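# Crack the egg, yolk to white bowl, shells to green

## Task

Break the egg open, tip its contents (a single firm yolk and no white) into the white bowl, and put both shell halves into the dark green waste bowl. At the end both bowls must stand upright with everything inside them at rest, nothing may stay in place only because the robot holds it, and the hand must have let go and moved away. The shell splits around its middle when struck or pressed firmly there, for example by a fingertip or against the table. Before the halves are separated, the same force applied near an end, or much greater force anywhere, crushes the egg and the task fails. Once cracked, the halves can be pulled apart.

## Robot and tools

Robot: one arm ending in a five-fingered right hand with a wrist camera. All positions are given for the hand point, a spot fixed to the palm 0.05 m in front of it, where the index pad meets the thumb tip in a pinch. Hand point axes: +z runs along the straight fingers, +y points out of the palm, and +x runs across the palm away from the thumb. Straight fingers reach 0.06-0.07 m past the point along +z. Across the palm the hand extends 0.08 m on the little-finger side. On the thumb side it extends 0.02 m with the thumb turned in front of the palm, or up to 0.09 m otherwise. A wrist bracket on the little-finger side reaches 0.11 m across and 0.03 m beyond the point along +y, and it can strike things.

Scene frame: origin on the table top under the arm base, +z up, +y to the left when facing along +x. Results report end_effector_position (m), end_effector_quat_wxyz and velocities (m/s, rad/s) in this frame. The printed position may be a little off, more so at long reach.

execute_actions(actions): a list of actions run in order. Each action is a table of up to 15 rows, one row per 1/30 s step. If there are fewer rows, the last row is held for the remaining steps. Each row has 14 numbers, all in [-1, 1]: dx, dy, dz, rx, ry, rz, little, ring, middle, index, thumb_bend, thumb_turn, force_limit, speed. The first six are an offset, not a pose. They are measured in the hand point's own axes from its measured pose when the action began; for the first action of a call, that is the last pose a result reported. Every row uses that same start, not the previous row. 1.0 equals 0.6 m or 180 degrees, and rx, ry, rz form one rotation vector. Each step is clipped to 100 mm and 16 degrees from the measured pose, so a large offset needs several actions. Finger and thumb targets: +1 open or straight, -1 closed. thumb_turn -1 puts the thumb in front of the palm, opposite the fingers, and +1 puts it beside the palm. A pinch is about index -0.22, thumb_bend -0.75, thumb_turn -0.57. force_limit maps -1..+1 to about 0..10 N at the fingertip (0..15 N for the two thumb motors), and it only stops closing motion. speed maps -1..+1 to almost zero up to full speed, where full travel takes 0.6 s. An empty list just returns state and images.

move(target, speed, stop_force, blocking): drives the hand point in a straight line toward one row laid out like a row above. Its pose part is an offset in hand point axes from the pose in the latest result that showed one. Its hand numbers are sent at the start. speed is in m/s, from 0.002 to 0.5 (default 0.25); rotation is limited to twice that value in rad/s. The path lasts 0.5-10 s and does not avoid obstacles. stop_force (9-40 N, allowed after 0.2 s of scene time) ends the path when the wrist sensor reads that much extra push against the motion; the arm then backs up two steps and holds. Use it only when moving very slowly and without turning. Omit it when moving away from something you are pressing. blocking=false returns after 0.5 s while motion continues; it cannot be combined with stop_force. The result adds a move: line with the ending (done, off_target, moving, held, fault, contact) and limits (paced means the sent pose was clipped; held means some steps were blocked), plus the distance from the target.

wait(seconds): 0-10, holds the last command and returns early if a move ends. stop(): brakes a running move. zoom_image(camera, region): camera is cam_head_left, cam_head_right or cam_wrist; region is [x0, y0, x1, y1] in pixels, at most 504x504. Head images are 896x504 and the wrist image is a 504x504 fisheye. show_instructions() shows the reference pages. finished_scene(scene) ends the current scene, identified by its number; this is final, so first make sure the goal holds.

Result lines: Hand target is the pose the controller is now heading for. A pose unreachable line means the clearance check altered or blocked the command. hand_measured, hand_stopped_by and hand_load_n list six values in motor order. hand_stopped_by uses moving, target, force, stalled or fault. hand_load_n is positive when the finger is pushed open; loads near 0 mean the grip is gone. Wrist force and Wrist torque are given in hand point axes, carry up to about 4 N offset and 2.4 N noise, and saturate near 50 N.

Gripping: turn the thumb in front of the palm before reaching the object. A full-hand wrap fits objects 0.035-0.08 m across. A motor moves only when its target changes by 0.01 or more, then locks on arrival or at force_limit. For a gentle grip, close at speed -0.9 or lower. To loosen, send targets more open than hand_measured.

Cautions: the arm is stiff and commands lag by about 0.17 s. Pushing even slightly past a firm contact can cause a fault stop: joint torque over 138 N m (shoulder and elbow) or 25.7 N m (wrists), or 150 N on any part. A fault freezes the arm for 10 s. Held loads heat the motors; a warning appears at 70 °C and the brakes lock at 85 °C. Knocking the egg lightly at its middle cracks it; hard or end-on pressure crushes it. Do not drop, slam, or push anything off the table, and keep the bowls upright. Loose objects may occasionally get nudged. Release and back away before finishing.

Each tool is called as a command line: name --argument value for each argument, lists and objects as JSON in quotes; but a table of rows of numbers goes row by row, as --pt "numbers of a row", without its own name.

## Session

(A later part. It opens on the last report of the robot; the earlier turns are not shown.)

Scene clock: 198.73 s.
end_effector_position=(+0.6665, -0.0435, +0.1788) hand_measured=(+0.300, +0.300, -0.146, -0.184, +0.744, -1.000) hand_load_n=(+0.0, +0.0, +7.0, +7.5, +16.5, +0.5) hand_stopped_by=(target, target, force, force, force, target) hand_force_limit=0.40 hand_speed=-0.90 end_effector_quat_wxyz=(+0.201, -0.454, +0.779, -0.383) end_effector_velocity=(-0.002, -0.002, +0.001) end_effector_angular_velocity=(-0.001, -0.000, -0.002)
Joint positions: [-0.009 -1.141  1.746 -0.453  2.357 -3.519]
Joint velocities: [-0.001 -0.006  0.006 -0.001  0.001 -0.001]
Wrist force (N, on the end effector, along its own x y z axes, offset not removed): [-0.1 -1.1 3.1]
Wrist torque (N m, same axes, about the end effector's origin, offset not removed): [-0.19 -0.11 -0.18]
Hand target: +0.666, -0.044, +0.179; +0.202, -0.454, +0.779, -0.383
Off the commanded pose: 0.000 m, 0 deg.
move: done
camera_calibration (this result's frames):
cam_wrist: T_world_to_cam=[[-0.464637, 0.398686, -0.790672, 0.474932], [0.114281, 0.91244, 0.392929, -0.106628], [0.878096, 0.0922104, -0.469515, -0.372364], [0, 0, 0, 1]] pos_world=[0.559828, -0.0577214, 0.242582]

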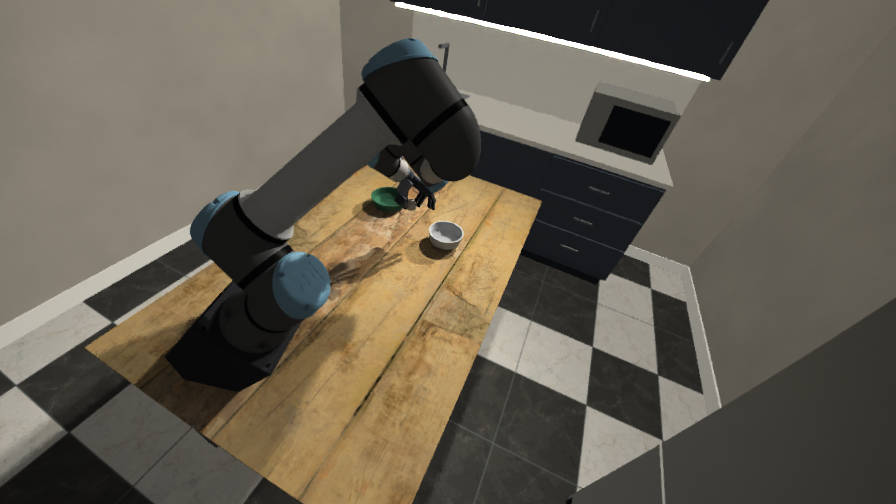

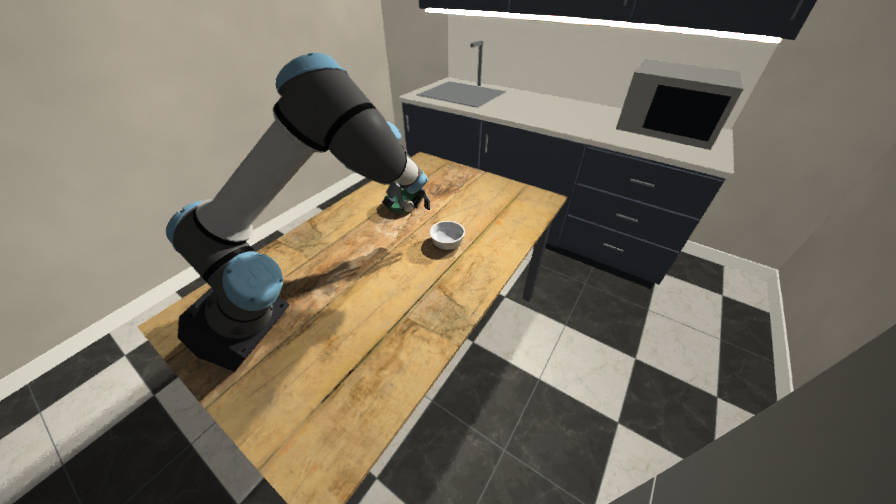

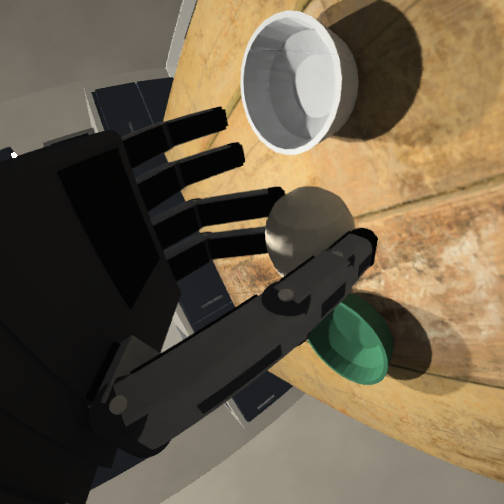

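move --target '[0.022,0.223,-0.063,0,0,0,0.3,0.3,-0.98,-0.98,-0.98,-1,0.4,-0.9]' --speed 0.15

move --target '[-0.0045,0.1,0.08,0,0,0,0.3,0.3,-0.98,-0.98,-0.98,-1,0.4,-0.9]' --speed 0.3 --stop_force 25

Scene clock: 215.77 s.
end_effector_position=(+0.5610, -0.0000, +0.0989) hand_measured=(+0.300, +0.300, -0.146, -0.184, +0.744, -1.000) hand_load_n=(+0.0, +0.0, +7.0, +8.0, +16.5, +0.5) hand_stopped_by=(target, target, force, force, force, target) hand_force_limit=0.40 hand_speed=-0.90 end_effector_quat_wxyz=(+0.201, -0.454, +0.779, -0.383) end_effector_velocity=(-0.001, +0.001, -0.002) end_effector_angular_velocity=(-0.001, -0.004, -0.001)
Joint positions: [-0.051 -1.115  2.093 -0.831  2.315 -3.528]
Joint velocities: [-0.002  0.002  0.007 -0.015 -0.002 -0.002]
Wrist force (N, on the end effector, along its own x y z axes, offset not removed): [4.8 -1.0 0.0]
Wrist torque (N m, same axes, about the end effector's origin, offset not removed): [-0.28 -0.84 0.14]
Hand target: +0.561, +0.000, +0.099; +0.201, -0.454, +0.779, -0.383
Off the commanded pose: 0.000 m, 0 deg.
move: done
camera_calibration (this result's frames):
cam_wrist: T_world_to_cam=[[-0.464875, 0.398881, -0.790433, 0.345484], [0.114398, 0.912343, 0.393121, -0.102905], [0.877954, 0.0923278, -0.469757, -0.321201], [0, 0, 0, 1]] pos_world=[0.454379, -0.0142665, 0.16265]

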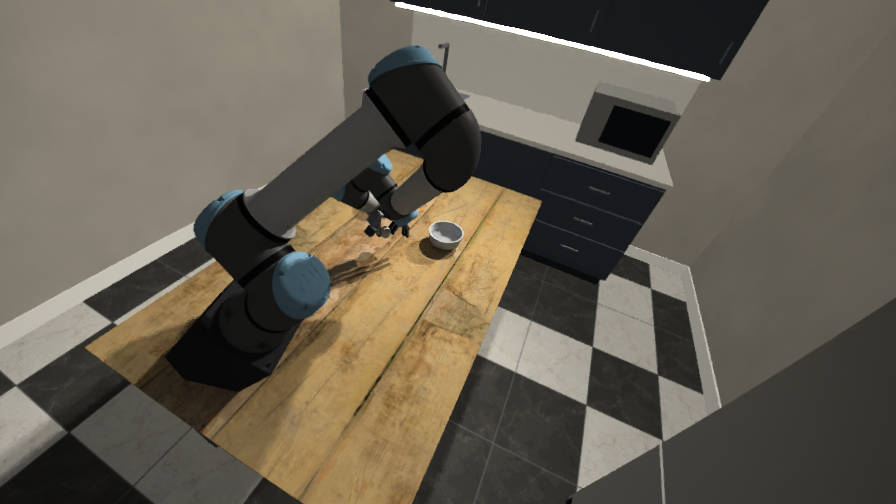

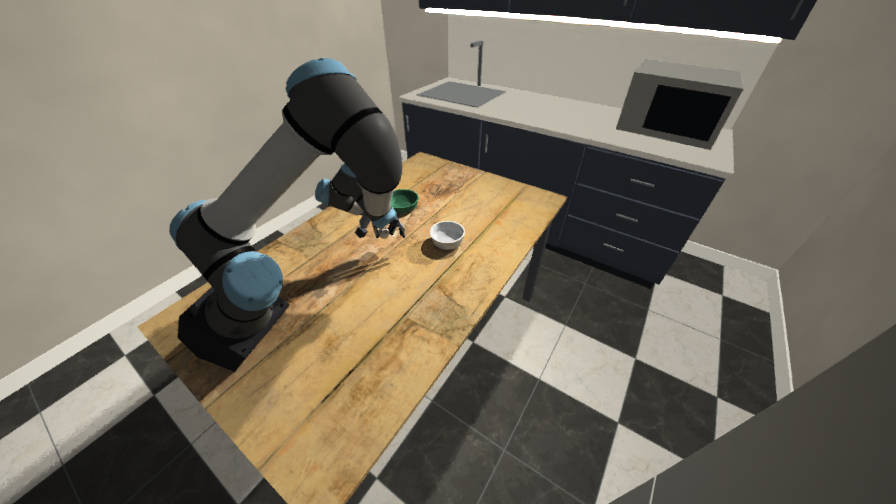

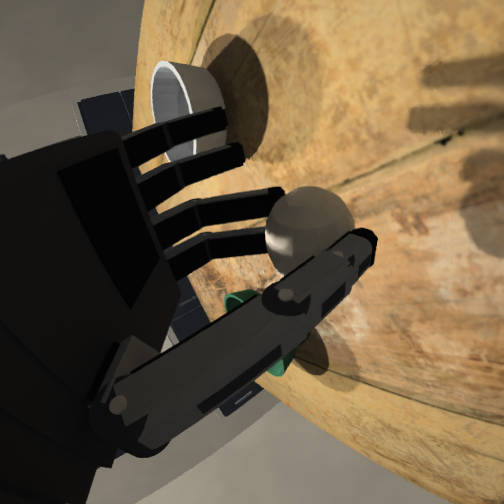

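Scene clock: 216.90 s.
end_effector_position=(+0.5594, -0.0002, +0.0299) hand_measured=(+0.300, +0.300, -0.146, -0.184, +0.744, -1.000) hand_load_n=(+0.0, +0.0, +3.5, +9.0, +13.0, -1.0) hand_stopped_by=(target, target, force, force, force, target) hand_force_limit=0.40 hand_speed=-0.90 end_effector_quat_wxyz=(+0.200, -0.454, +0.779, -0.382) end_effector_velocity=(+0.000, +0.000, +0.003) end_effector_angular_velocity=(+0.001, -0.001, +0.001)
Joint positions: [-0.159 -0.994  2.11  -0.978  2.211 -3.546]
Joint velocities: [ 0.004 -0.005  0.     0.006  0.002  0.001]
Wrist force (N, on the end effector, along its own x y z axes, offset not removed): [0.9 -1.1 -0.3]
Wrist torque (N m, same axes, about the end effector's origin, offset not removed): [-0.01 -0.39 -0.07]
Hand target: +0.559, -0.000, +0.030; +0.201, -0.454, +0.779, -0.382
Off the commanded pose: 0.008 m, 0 deg.
move: contact
camera_calibration (this result's frames):
cam_wrist: T_world_to_cam=[[-0.467086, 0.399805, -0.788661, 0.291498], [0.115744, 0.911908, 0.393734, -0.0762392], [0.876604, 0.0926253, -0.472215, -0.351317], [0, 0, 0, 1]] pos_world=[0.452945, -0.0144783, 0.094014]

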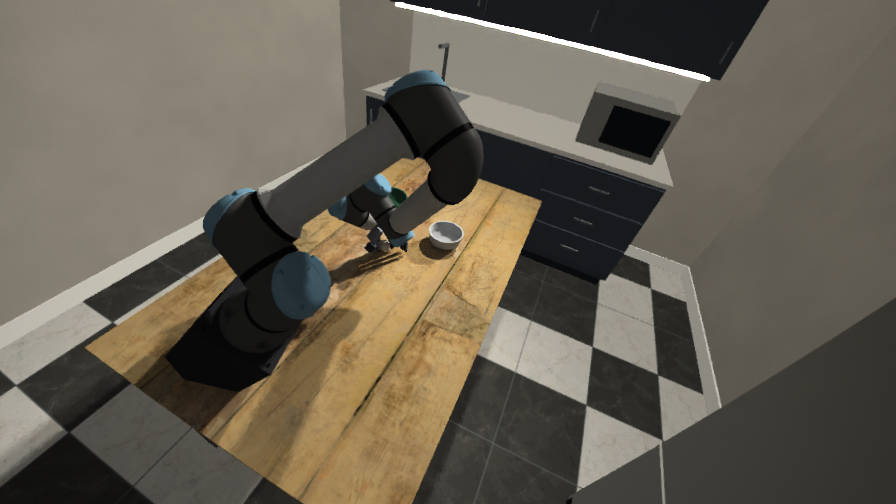

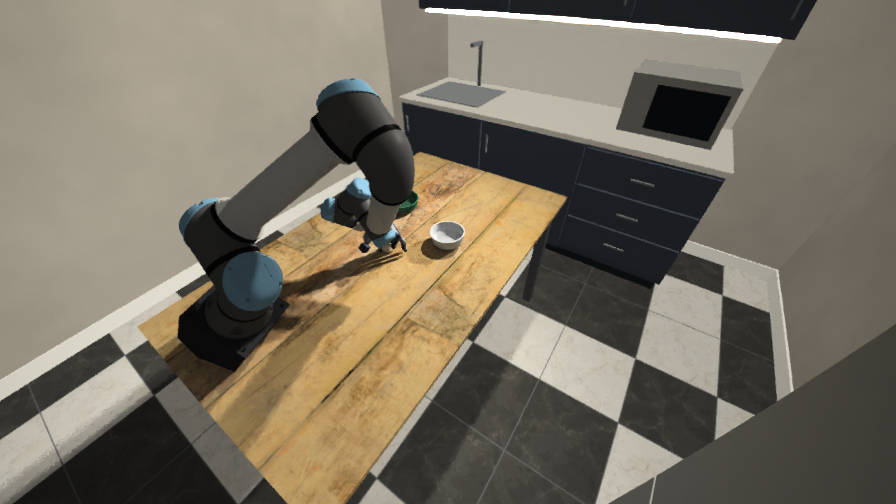

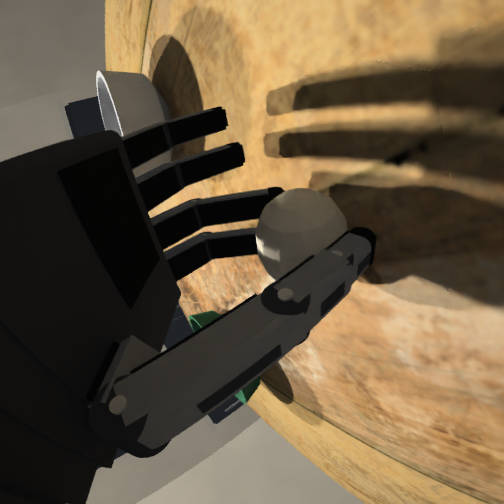

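Now shear: tighten and move the thumb sideways.

execute_actions --actions '[[[0,0,0,0,0,0,0.3,0.3,-1,-1,-1,-1,1,-0.8]],[[0,0,0,0,0,0,0.3,0.3,-1,-1,-1,-1,1,-0.8]],[[0,0,0,0,0,0,0.3,0.3,-1,-1,-1,-0.7,1,-0.8]],[[0,0,0,0,0,0,0.3,0.3,-1,-1,-1,-0.7,1,-0.8]],[[0,0,0,0,0,0,0.3,0.3,-1,-1,-1,-0.7,1,-0.8]],[[0,0,0,0,0,0,0.3,0.3,-1,-1,-1,-0.7,1,-0.8]]]'

Scene clock: 227.43 s.
end_effector_position=(+0.5594, -0.0001, +0.0300) hand_measured=(+0.300, +0.300, -0.176, -0.190, +0.754, -0.700) hand_load_n=(+0.0, +0.0, +0.0, +20.0, +19.5, -4.5) hand_stopped_by=(target, target, force, force, force, target) hand_force_limit=1.00 hand_speed=-0.80 end_effector_quat_wxyz=(+0.201, -0.454, +0.779, -0.382) end_effector_velocity=(+0.001, +0.000, +0.001) end_effector_angular_velocity=(-0.000, -0.002, -0.000)
Joint positions: [-0.159 -0.994  2.11  -0.978  2.211 -3.546]
Joint velocities: [ 0.001 -0.    -0.001 -0.001  0.     0.   ]
Wrist force (N, on the end effector, along its own x y z axes, offset not removed): [0.4 -1.5 2.6]
Wrist torque (N m, same axes, about the end effector's origin, offset not removed): [-0.34 0.00 -0.07]
Hand target: +0.559, -0.000, +0.030; +0.201, -0.454, +0.779, -0.382
Off the commanded pose: 0.000 m, 0 deg.
camera_calibration (this result's frames):
cam_wrist: T_world_to_cam=[[-0.467101, 0.399786, -0.788662, 0.291511], [0.115673, 0.91191, 0.393752, -0.0762535], [0.876605, 0.0926955, -0.472198, -0.351276], [0, 0, 0, 1]] pos_world=[0.452916, -0.0144441, 0.0940571]

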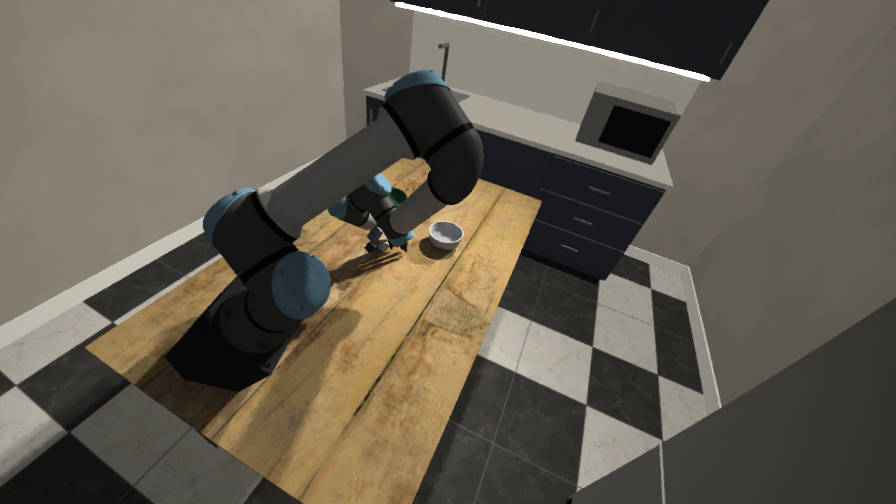

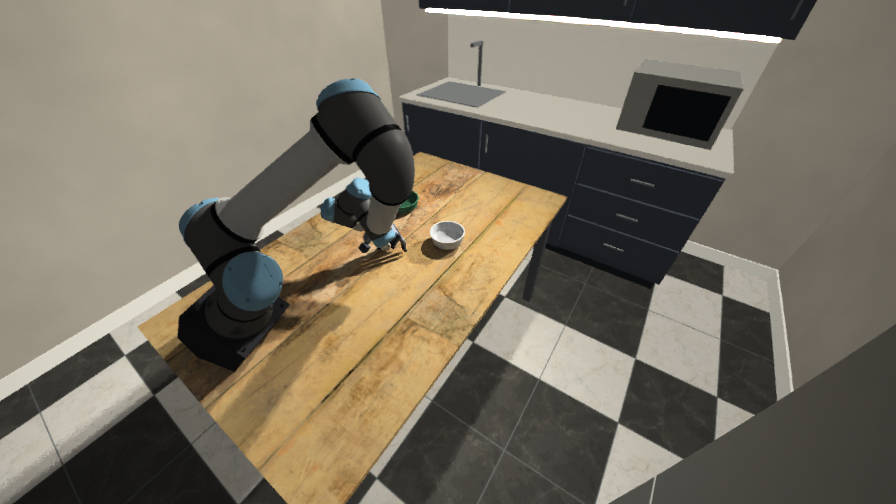

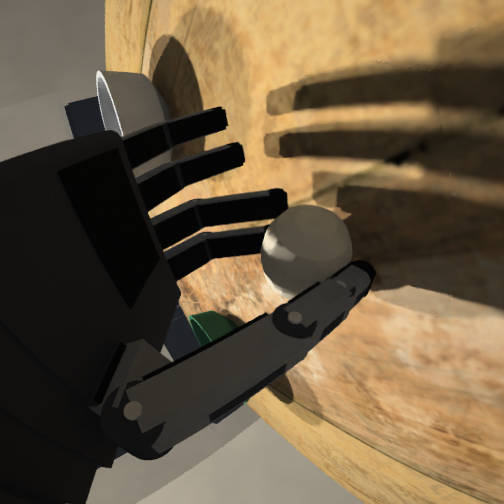

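execute_actions --actions '[[[0,0,0,0,0,0,0.3,0.3,0.3,0.3,1,-0.7,0,-0.5]],[[0,0,0,0,0,0,0.3,0.3,0.3,0.3,1,-0.7,0,-0.5]],[[0,0,0,0,0,0,0.3,0.3,0.3,0.3,1,-0.7,0,-0.5]],[[0,-0.08,-0.063,0,0,0,0.3,0.3,0.3,0.3,1,-1,0,-0.5]],[[0,-0.05,-0.04,0,0,0,0.3,0.3,0.3,0.3,1,-1,0,-0.5]]]'

Scene clock: 237.10 s.
end_effector_position=(+0.5618, +0.0023, +0.1259) hand_measured=(+0.300, +0.300, +0.300, +0.300, +1.000, -1.000) hand_load_n=(+0.0, +0.0, +0.0, +0.0, +0.0, +0.0) hand_stopped_by=(target, target, target, target, target, target) hand_force_limit=0.00 hand_speed=-0.50 end_effector_quat_wxyz=(+0.201, -0.454, +0.779, -0.383) end_effector_velocity=(+0.000, +0.000, +0.009) end_effector_angular_velocity=(+0.002, +0.004, -0.001)
Joint positions: [-0.004 -1.152  2.072 -0.767  2.363 -3.518]
Joint velocities: [ 0.015 -0.013 -0.01   0.031  0.017  0.007]
Wrist force (N, on the end effector, along its own x y z axes, offset not removed): [-0.8 -2.9 -0.7]
Wrist torque (N m, same axes, about the end effector's origin, offset not removed): [-0.50 0.10 -0.12]
Hand target: +0.562, +0.002, +0.127; +0.201, -0.454, +0.779, -0.383
Off the commanded pose: 0.001 m, 0 deg.
camera_calibration (this result's frames):
cam_wrist: T_world_to_cam=[[-0.465698, 0.398826, -0.789977, 0.366742], [0.11473, 0.912362, 0.392978, -0.115875], [0.877475, 0.0923747, -0.470642, -0.309047], [0, 0, 0, 1]] pos_world=[0.455267, -0.011998, 0.189803]

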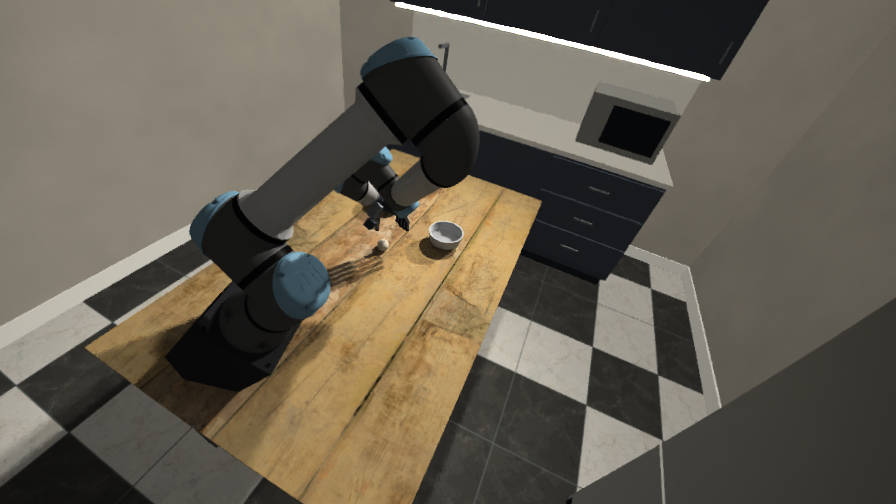

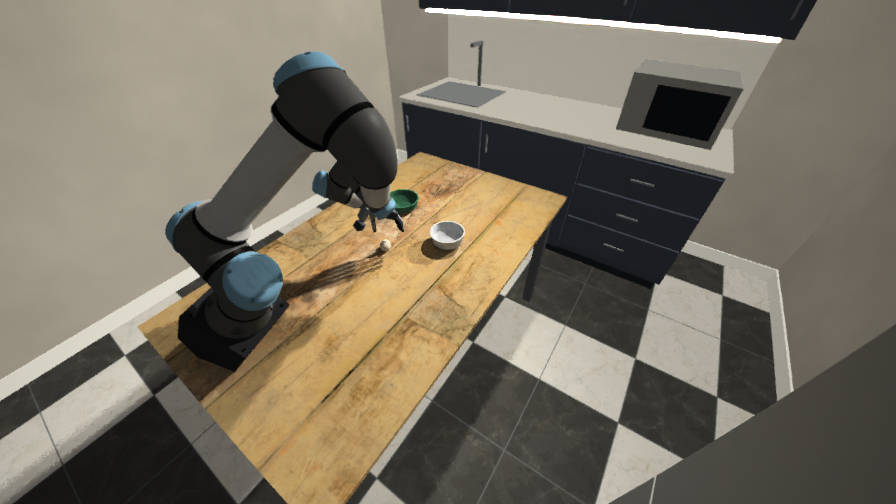

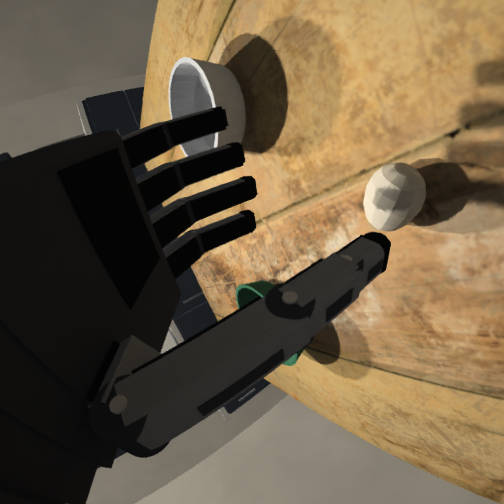

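zoom_image --camera "cam_wrist" --region '[340,140,460,260]'

Region (340, 140, 460, 260) of cam_wrist's 504x504 image, scaled by 4.200, with more detail than that image has.

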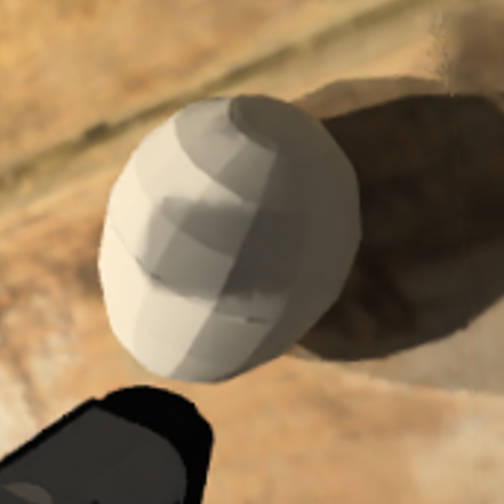

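move --target '[-0.016,0.13,0.087,0,0,0,0.3,0.3,0.3,0.3,1,-1,-0.4,-0.9]' --speed 0.08

Scene clock: 262.43 s.
end_effector_position=(+0.5580, +0.0120, +0.0325) hand_measured=(+0.300, +0.300, +0.300, +0.300, +1.000, -1.000) hand_load_n=(+0.0, +0.0, +0.0, +0.0, +0.0, +0.0) hand_stopped_by=(target, target, target, target, target, target) hand_force_limit=-0.40 hand_speed=-0.90 end_effector_quat_wxyz=(+0.201, -0.454, +0.779, -0.383) end_effector_velocity=(+0.001, +0.001, -0.001) end_effector_angular_velocity=(-0.000, -0.002, -0.000)
Joint positions: [-0.131 -0.977  2.106 -0.99   2.237 -3.542]
Joint velocities: [-0.001  0.005 -0.002 -0.005 -0.002 -0.001]
Wrist force (N, on the end effector, along its own x y z axes, offset not removed): [-1.3 -3.5 1.0]
Wrist torque (N m, same axes, about the end effector's origin, offset not removed): [-0.35 -0.04 -0.19]
Hand target: +0.558, +0.012, +0.032; +0.201, -0.454, +0.779, -0.383
Off the commanded pose: 0.000 m, 0 deg.
move: done
camera_calibration (this result's frames):
cam_wrist: T_world_to_cam=[[-0.465868, 0.399028, -0.789775, 0.287377], [0.114768, 0.912257, 0.393212, -0.0876127], [0.87738, 0.0925441, -0.470786, -0.350441], [0, 0, 0, 1]] pos_world=[0.451405, -0.00231502, 0.0964311]

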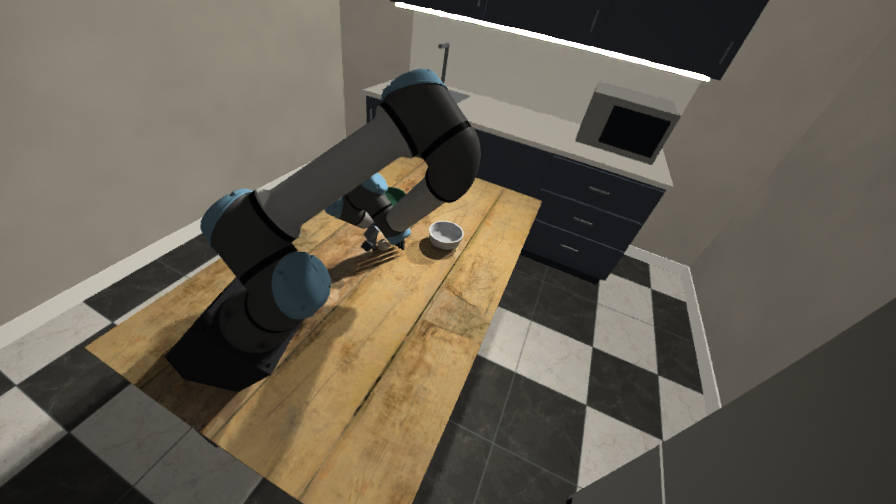

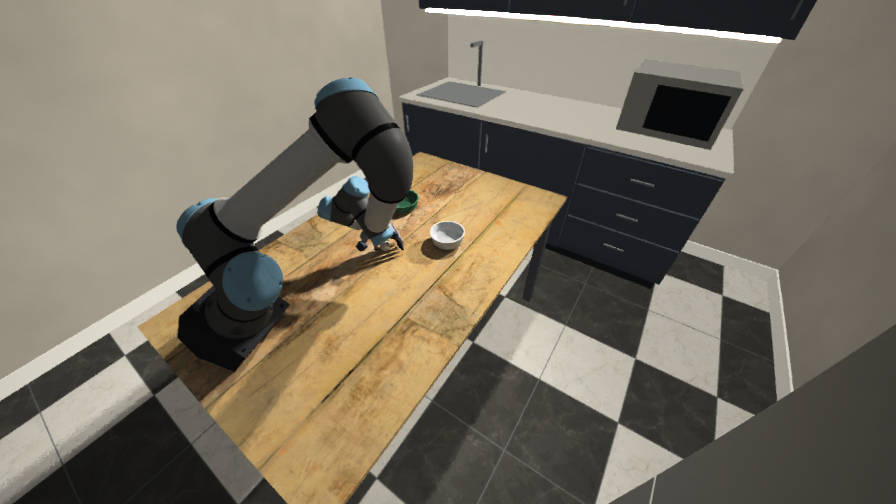

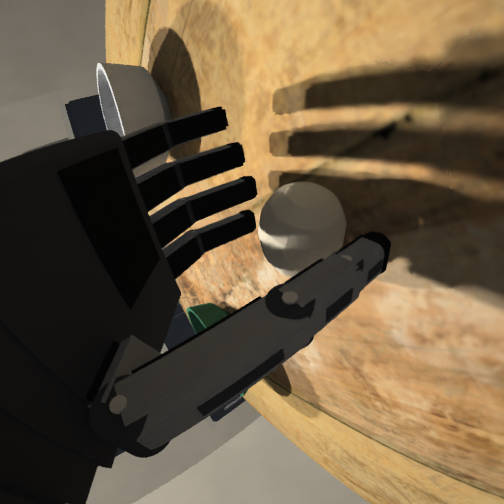

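Grip, lift, harder knock.

execute_actions --actions '[[[0,0,0,0,0,0,0.3,0.3,-1,-1,-1,-1,-0.4,-0.9]],[[0,0,0,0,0,0,0.3,0.3,-1,-1,-1,-1,-0.4,-0.9]],[[0,0,0,0,0,0,0.3,0.3,-1,-1,-1,-1,-0.4,-0.9]],[[0,0,0,0,0,0,0.3,0.3,-1,-1,-1,-1,-0.4,-0.9]],[[0,0,0,0,0,0,0.3,0.3,-1,-1,-1,-1,-0.4,-0.9]],[[0,0,0,0,0,0,0.3,0.3,-1,-1,-1,-1,-0.4,-0.9]],[[0,0,0,0,0,0,0.3,0.3,-1,-1,-1,-1,-0.4,-0.9]],[[0,0,0,0,0,0,0.3,0.3,-1,-1,-1,-1,-0.4,-0.9]],[[0,0,0,0,0,0,0.3,0.3,-1,-1,-1,-1,-0.4,-0.9]],[[0,0,0,0,0,0,0.3,0.3,-0.98,-0.98,-0.98,-1,0.6,-0.9]],[[0,0,0,0,0,0,0.3,0.3,-0.98,-0.98,-0.98,-1,0.6,-0.9]],[[0,0,0,0,0,0,0.3,0.3,-0.98,-0.98,-0.98,-1,0.6,-0.9]],[[0.0045,-0.078,-0.063,0,0,0,0.3,0.3,-0.98,-0.98,-0.98,-1,0.6,-0.9]],[[0.0045,-0.078,-0.063,0,0,0,0.3,0.3,-0.98,-0.98,-0.98,-1,0.6,-0.9]],[[0,0,0,0,0,0,0.3,0.3,-0.98,-0.98,-0.98,-1,0.6,-0.9]]]'

Scene clock: 292.80 s.
end_effector_position=(+0.5573, +0.0110, +0.1486) hand_measured=(+0.300, +0.300, -0.150, -0.152, +0.760, -1.000) hand_load_n=(+0.0, +0.0, +9.0, +7.5, +18.0, +0.0) hand_stopped_by=(target, target, force, force, force, target) hand_force_limit=0.60 hand_speed=-0.90 end_effector_quat_wxyz=(+0.202, -0.454, +0.778, -0.384) end_effector_velocity=(+0.000, +0.000, -0.000) end_effector_angular_velocity=(+0.000, -0.002, -0.000)
Joint positions: [ 0.049 -1.172  2.064 -0.732  2.414 -3.508]
Joint velocities: [-0.001  0.001  0.    -0.003 -0.002 -0.   ]
Wrist force (N, on the end effector, along its own x y z axes, offset not removed): [-6.2 1.3 1.6]
Wrist torque (N m, same axes, about the end effector's origin, offset not removed): [0.24 0.67 -0.70]
Hand target: +0.557, +0.011, +0.148; +0.202, -0.454, +0.778, -0.384
Off the commanded pose: 0.000 m, 0 deg.
camera_calibration (this result's frames):
cam_wrist: T_world_to_cam=[[-0.463756, 0.397737, -0.791667, 0.378195], [0.113513, 0.912876, 0.392137, -0.13144], [0.878661, 0.0919913, -0.4685, -0.296148], [0, 0, 0, 1]] pos_world=[0.450524, -0.00319037, 0.212201]

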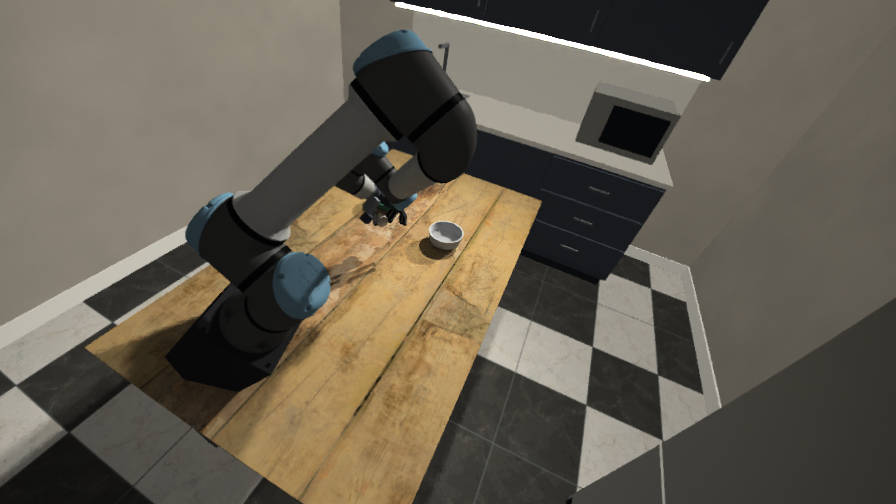

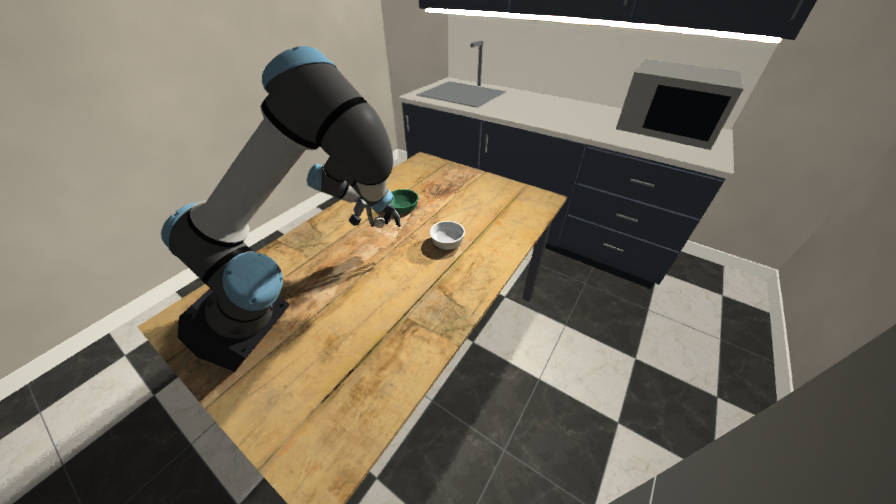

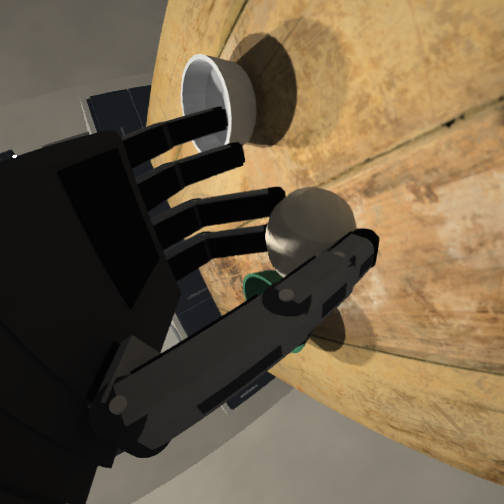

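move --target '[-0.0075,0.169,0.136,0,0,0,0.3,0.3,-0.98,-0.98,-0.98,-1,0.6,-0.9]' --speed 0.4 --stop_force 30

execute_actions --actions '[[[0,0,0,0,0,0,0.3,0.3,-1,-1,-1,-1,1,-0.8]],[[0,0,0,0,0,0,0.3,0.3,-1,-1,-1,-1,1,-0.8]],[[0,0,0,0,0,0,0.3,0.3,-1,-1,-1,-0.7,1,-0.8]],[[0,0,0,0,0,0,0.3,0.3,-1,-1,-1,-0.7,1,-0.8]],[[0,0,0,0,0,0,0.3,0.3,-1,-1,-1,-0.7,1,-0.8]],[[0,0,0,0,0,0,0.3,0.3,-1,-1,-1,-0.7,1,-0.8]]]'

Scene clock: 304.57 s.
end_effector_position=(+0.5576, +0.0109, +0.0188) hand_measured=(+0.300, +0.300, -0.152, -0.152, +0.752, -1.000) hand_load_n=(+0.0, +0.0, +0.0, +1.5, +2.0, -0.5) hand_stopped_by=(target, target, force, force, force, target) hand_force_limit=0.60 hand_speed=-0.90 end_effector_quat_wxyz=(+0.202, -0.454, +0.778, -0.384) end_effector_velocity=(+0.000, -0.000, -0.003) end_effector_angular_velocity=(-0.001, -0.000, -0.001)
Joint positions: [-0.155 -0.953  2.109 -1.023  2.213 -3.548]
Joint velocities: [-0.004  0.005 -0.001 -0.006 -0.003 -0.001]
Wrist force (N, on the end effector, along its own x y z axes, offset not removed): [-1.0 -4.2 -1.5]
Wrist torque (N m, same axes, about the end effector's origin, offset not removed): [-0.36 0.12 -0.42]
Hand target: +0.558, +0.011, +0.019; +0.202, -0.454, +0.778, -0.384
Off the commanded pose: 0.000 m, 0 deg.
move: done
camera_calibration (this result's frames):
cam_wrist: T_world_to_cam=[[-0.463938, 0.398122, -0.791367, 0.27574], [0.113697, 0.912695, 0.392505, -0.0806073], [0.878541, 0.0921223, -0.468699, -0.357203], [0, 0, 0, 1]] pos_world=[0.450909, -0.00330183, 0.0824297]

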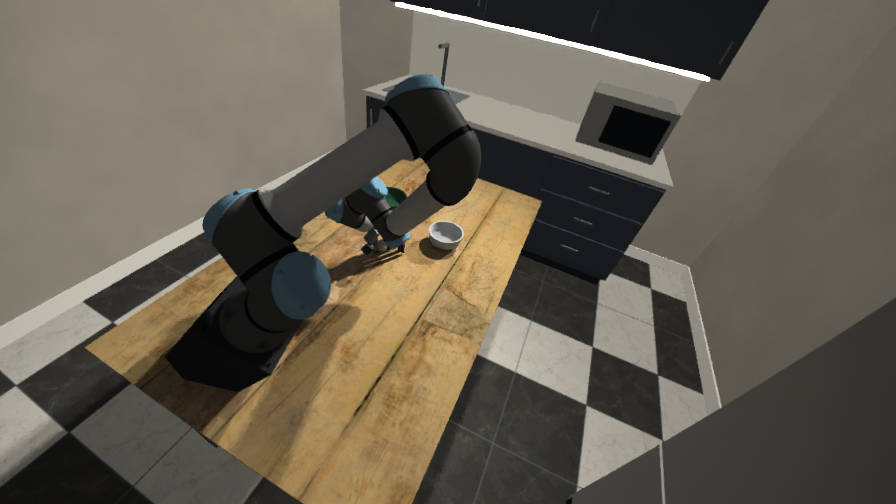

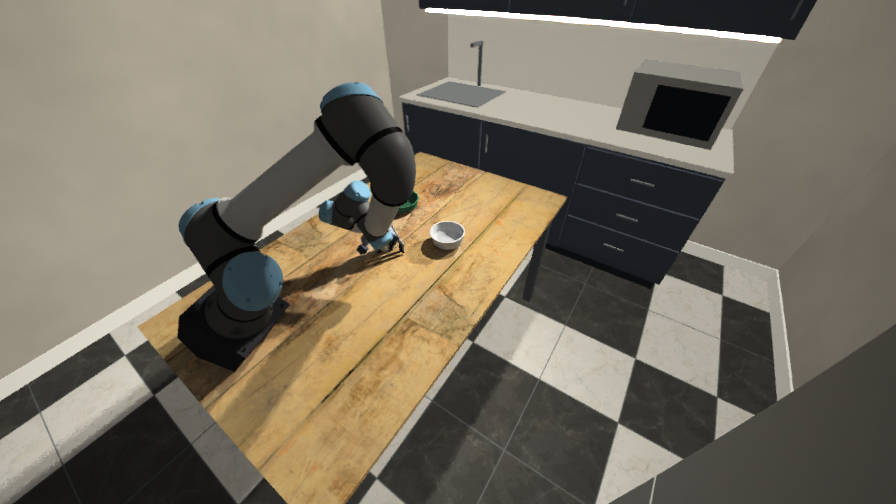

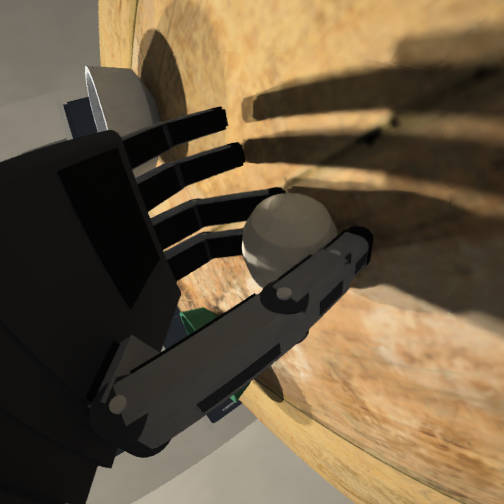

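Scene clock: 307.57 s.
end_effector_position=(+0.5576, +0.0110, +0.0187) hand_measured=(+0.300, +0.300, -0.202, -0.190, +0.744, -0.702) hand_load_n=(+0.0, +0.0, +0.0, +22.0, +18.5, -9.0) hand_stopped_by=(target, target, force, force, force, target) hand_force_limit=1.00 hand_speed=-0.80 end_effector_quat_wxyz=(+0.202, -0.454, +0.778, -0.384) end_effector_velocity=(-0.000, -0.000, -0.000) end_effector_angular_velocity=(+0.000, +0.001, -0.000)
Joint positions: [-0.155 -0.952  2.109 -1.023  2.212 -3.548]
Joint velocities: [-0.001  0.    -0.     0.001 -0.     0.   ]
Wrist force (N, on the end effector, along its own x y z axes, offset not removed): [5.7 -12.9 -10.1]
Wrist torque (N m, same axes, about the end effector's origin, offset not removed): [-0.33 -0.13 -0.13]
Hand target: +0.558, +0.011, +0.019; +0.202, -0.454, +0.778, -0.384
Off the commanded pose: 0.000 m, 0 deg.
camera_calibration (this result's frames):
cam_wrist: T_world_to_cam=[[-0.464055, 0.39807, -0.791324, 0.27572], [0.113621, 0.912707, 0.3925, -0.0805461], [0.878489, 0.0922305, -0.468775, -0.357213], [0, 0, 0, 1]] pos_world=[0.450909, -0.00329483, 0.0823455]

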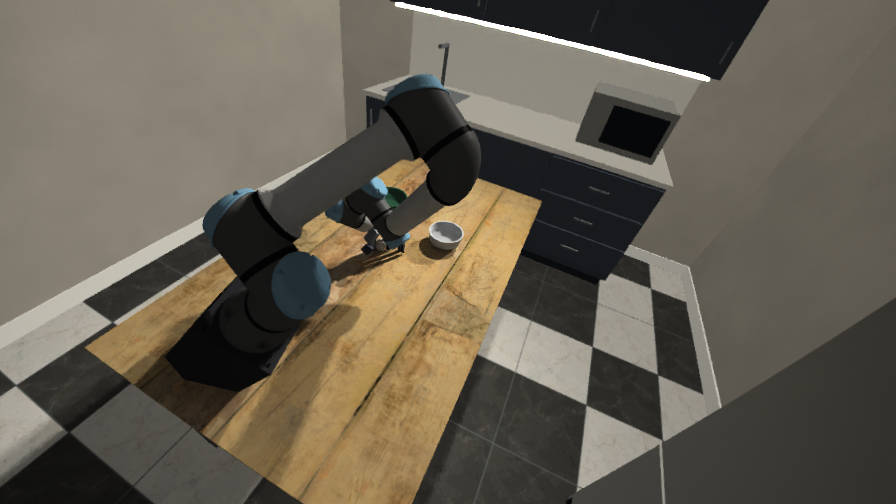

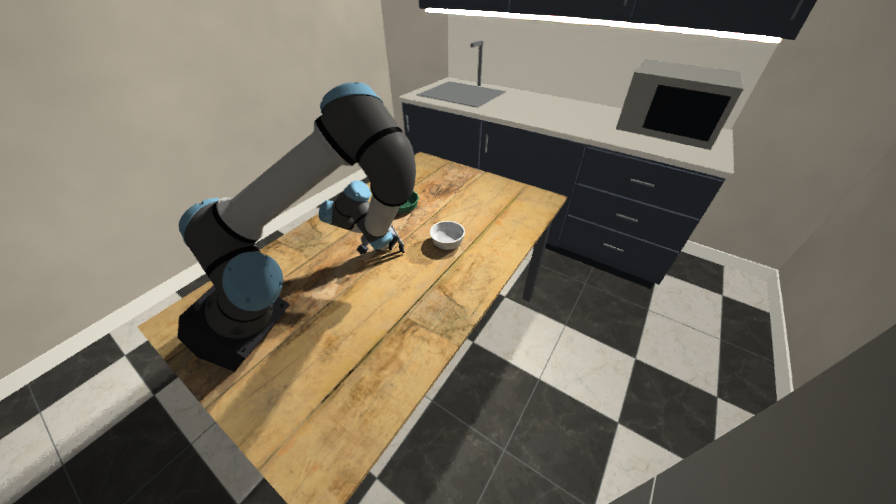

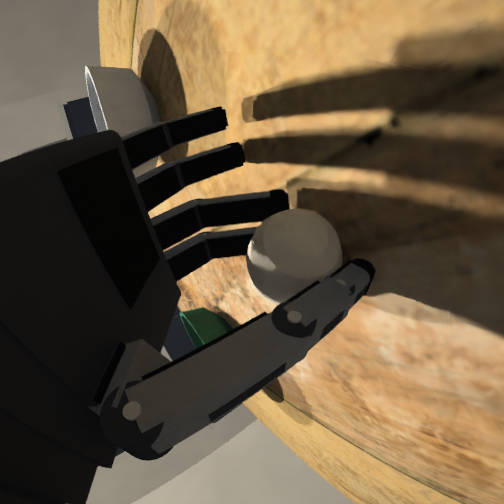

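execute_actions --actions '[[[0,0,0,0,0,0,0.3,0.3,0.3,0.3,1,-0.7,0,-0.5]],[[0,0,0,0,0,0,0.3,0.3,0.3,0.3,1,-0.7,0,-0.5]],[[0,0,0,0,0,0,0.3,0.3,0.3,0.3,1,-0.7,0,-0.5]],[[0,-0.08,-0.063,0,0,0,0.3,0.3,0.3,0.3,1,-1,0,-0.5]],[[0,-0.06,-0.048,0,0,0,0.3,0.3,0.3,0.3,1,-1,0,-0.5]]]'

zoom_image --camera "cam_wrist" --region '[300,120,460,280]'

Scene clock: 317.53 s.
end_effector_position=(+0.5598, +0.0138, +0.1220) hand_measured=(+0.300, +0.300, -0.072, +0.144, +1.000, -1.000) hand_load_n=(+0.0, +0.0, +0.0, +0.0, +0.0, +0.0) hand_stopped_by=(target, target, stalled, stalled, target, target) hand_force_limit=0.00 hand_speed=-0.50 end_effector_quat_wxyz=(+0.202, -0.454, +0.778, -0.385) end_effector_velocity=(+0.000, -0.001, +0.011) end_effector_angular_velocity=(+0.002, +0.006, -0.004)
Joint positions: [ 0.012 -1.126  2.075 -0.799  2.376 -3.518]
Joint velocities: [ 0.018 -0.018 -0.013  0.04   0.023  0.01 ]
Wrist force (N, on the end effector, along its own x y z axes, offset not removed): [-2.0 -1.0 -0.8]
Wrist torque (N m, same axes, about the end effector's origin, offset not removed): [0.02 0.36 -0.13]
Hand target: +0.560, +0.014, +0.123; +0.202, -0.454, +0.778, -0.384
Off the commanded pose: 0.002 m, 0 deg.
camera_calibration (this result's frames):
cam_wrist: T_world_to_cam=[[-0.462533, 0.397004, -0.792749, 0.356684], [0.112553, 0.913202, 0.391656, -0.123217], [0.879429, 0.0919273, -0.46707, -0.311702], [0, 0, 0, 1]] pos_world=[0.452966, -0.000428788, 0.185434]

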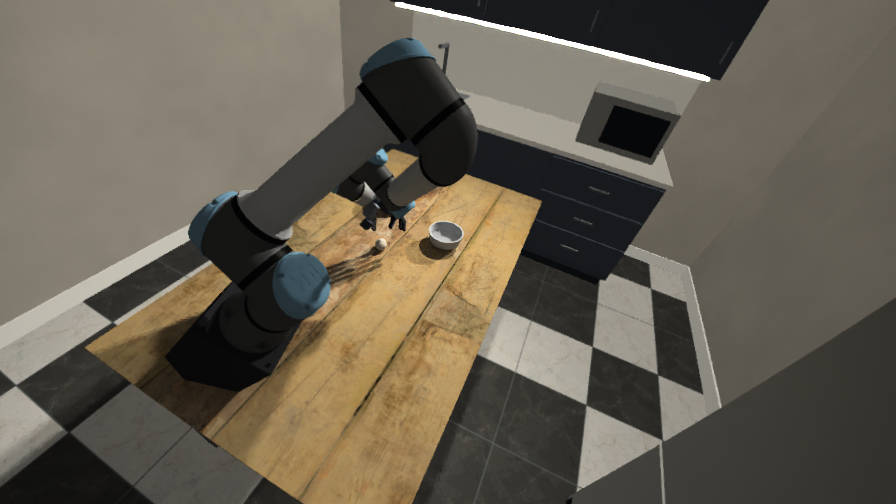

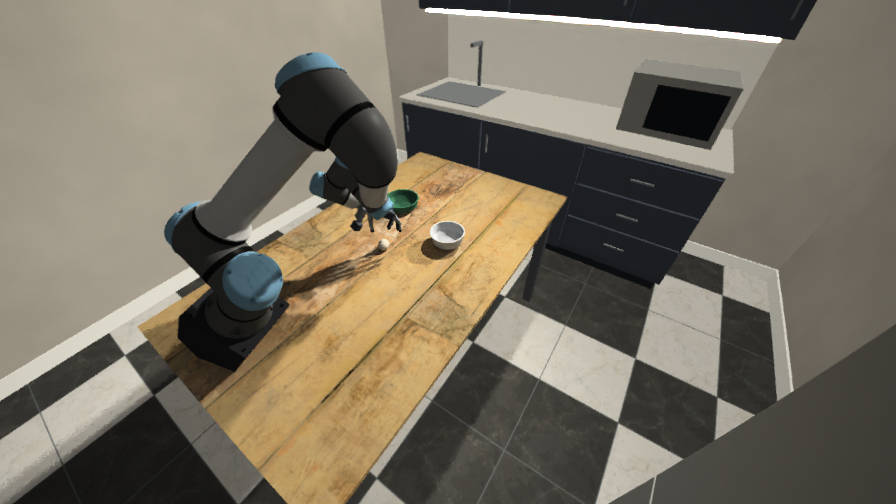

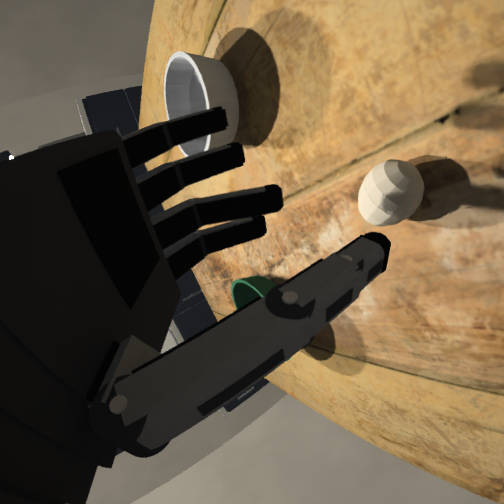

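Region (300, 120, 460, 280) of cam_wrist's 504x504 image, scaled by 3.150, with more detail than that image has.

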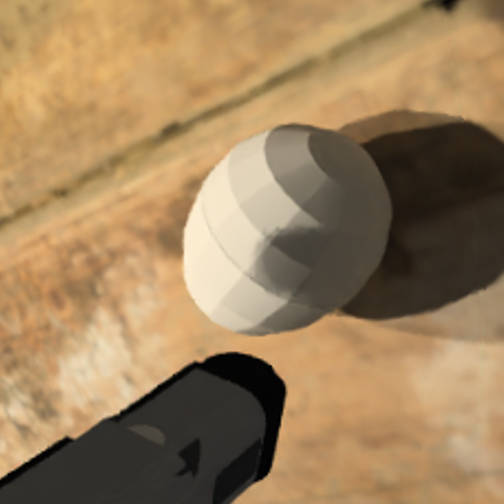

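move --target '[-0.031,0.15,0.003,0.105,0,0,1,1,1,1,1,1,0,0.5]' --speed 0.1

Scene clock: 353.33 s.
end_effector_position=(+0.5209, +0.0551, +0.0504) hand_measured=(+1.000, +1.000, +1.000, +1.000, +1.000, +1.000) hand_load_n=(+0.0, +0.0, +0.0, +0.0, +0.0, +0.0) hand_stopped_by=(target, target, target, target, target, target) hand_force_limit=0.00 hand_speed=0.50 end_effector_quat_wxyz=(+0.274, -0.415, +0.705, -0.506) end_effector_velocity=(-0.001, +0.002, -0.002) end_effector_angular_velocity=(-0.009, -0.016, -0.001)
Joint positions: [-0.076 -0.768  2.347 -1.797  2.13  -3.751]
Joint velocities: [-0.005  0.026  0.003 -0.046 -0.014 -0.008]
Wrist force (N, on the end effector, along its own x y z axes, offset not removed): [-1.9 -0.6 -2.9]
Wrist torque (N m, same axes, about the end effector's origin, offset not removed): [0.24 0.49 -0.07]
Hand target: +0.521, +0.055, +0.050; +0.274, -0.414, +0.704, -0.507
Off the commanded pose: 0.001 m, 0 deg.
move: done
camera_calibration (this result's frames):
cam_wrist: T_world_to_cam=[[-0.218998, 0.248168, -0.943638, 0.154515], [0.0103034, 0.967648, 0.252092, -0.0712603], [0.975671, 0.0454849, -0.21447, -0.375068], [0, 0, 0, 1]] pos_world=[0.400515, 0.0476691, 0.0833296]

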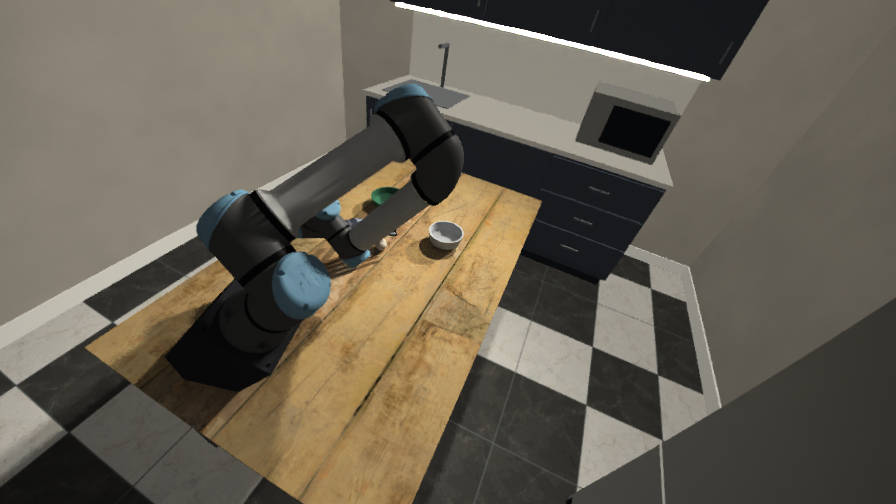

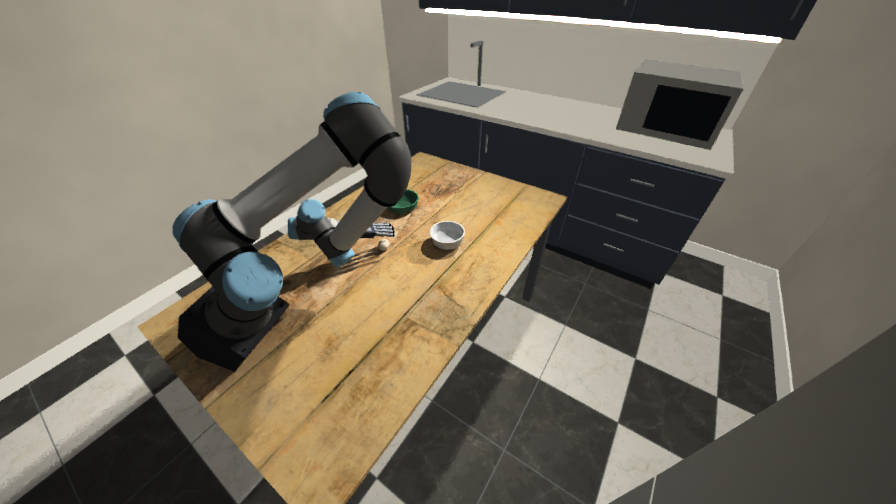

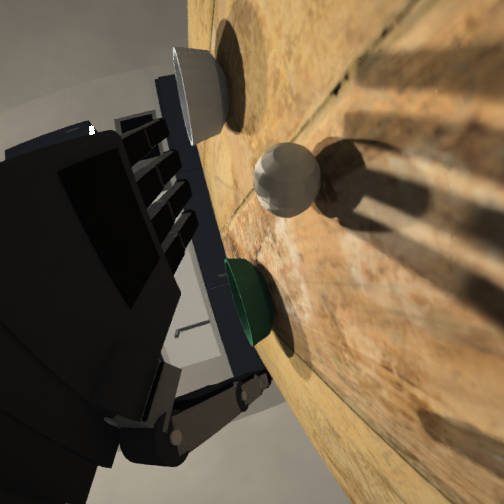

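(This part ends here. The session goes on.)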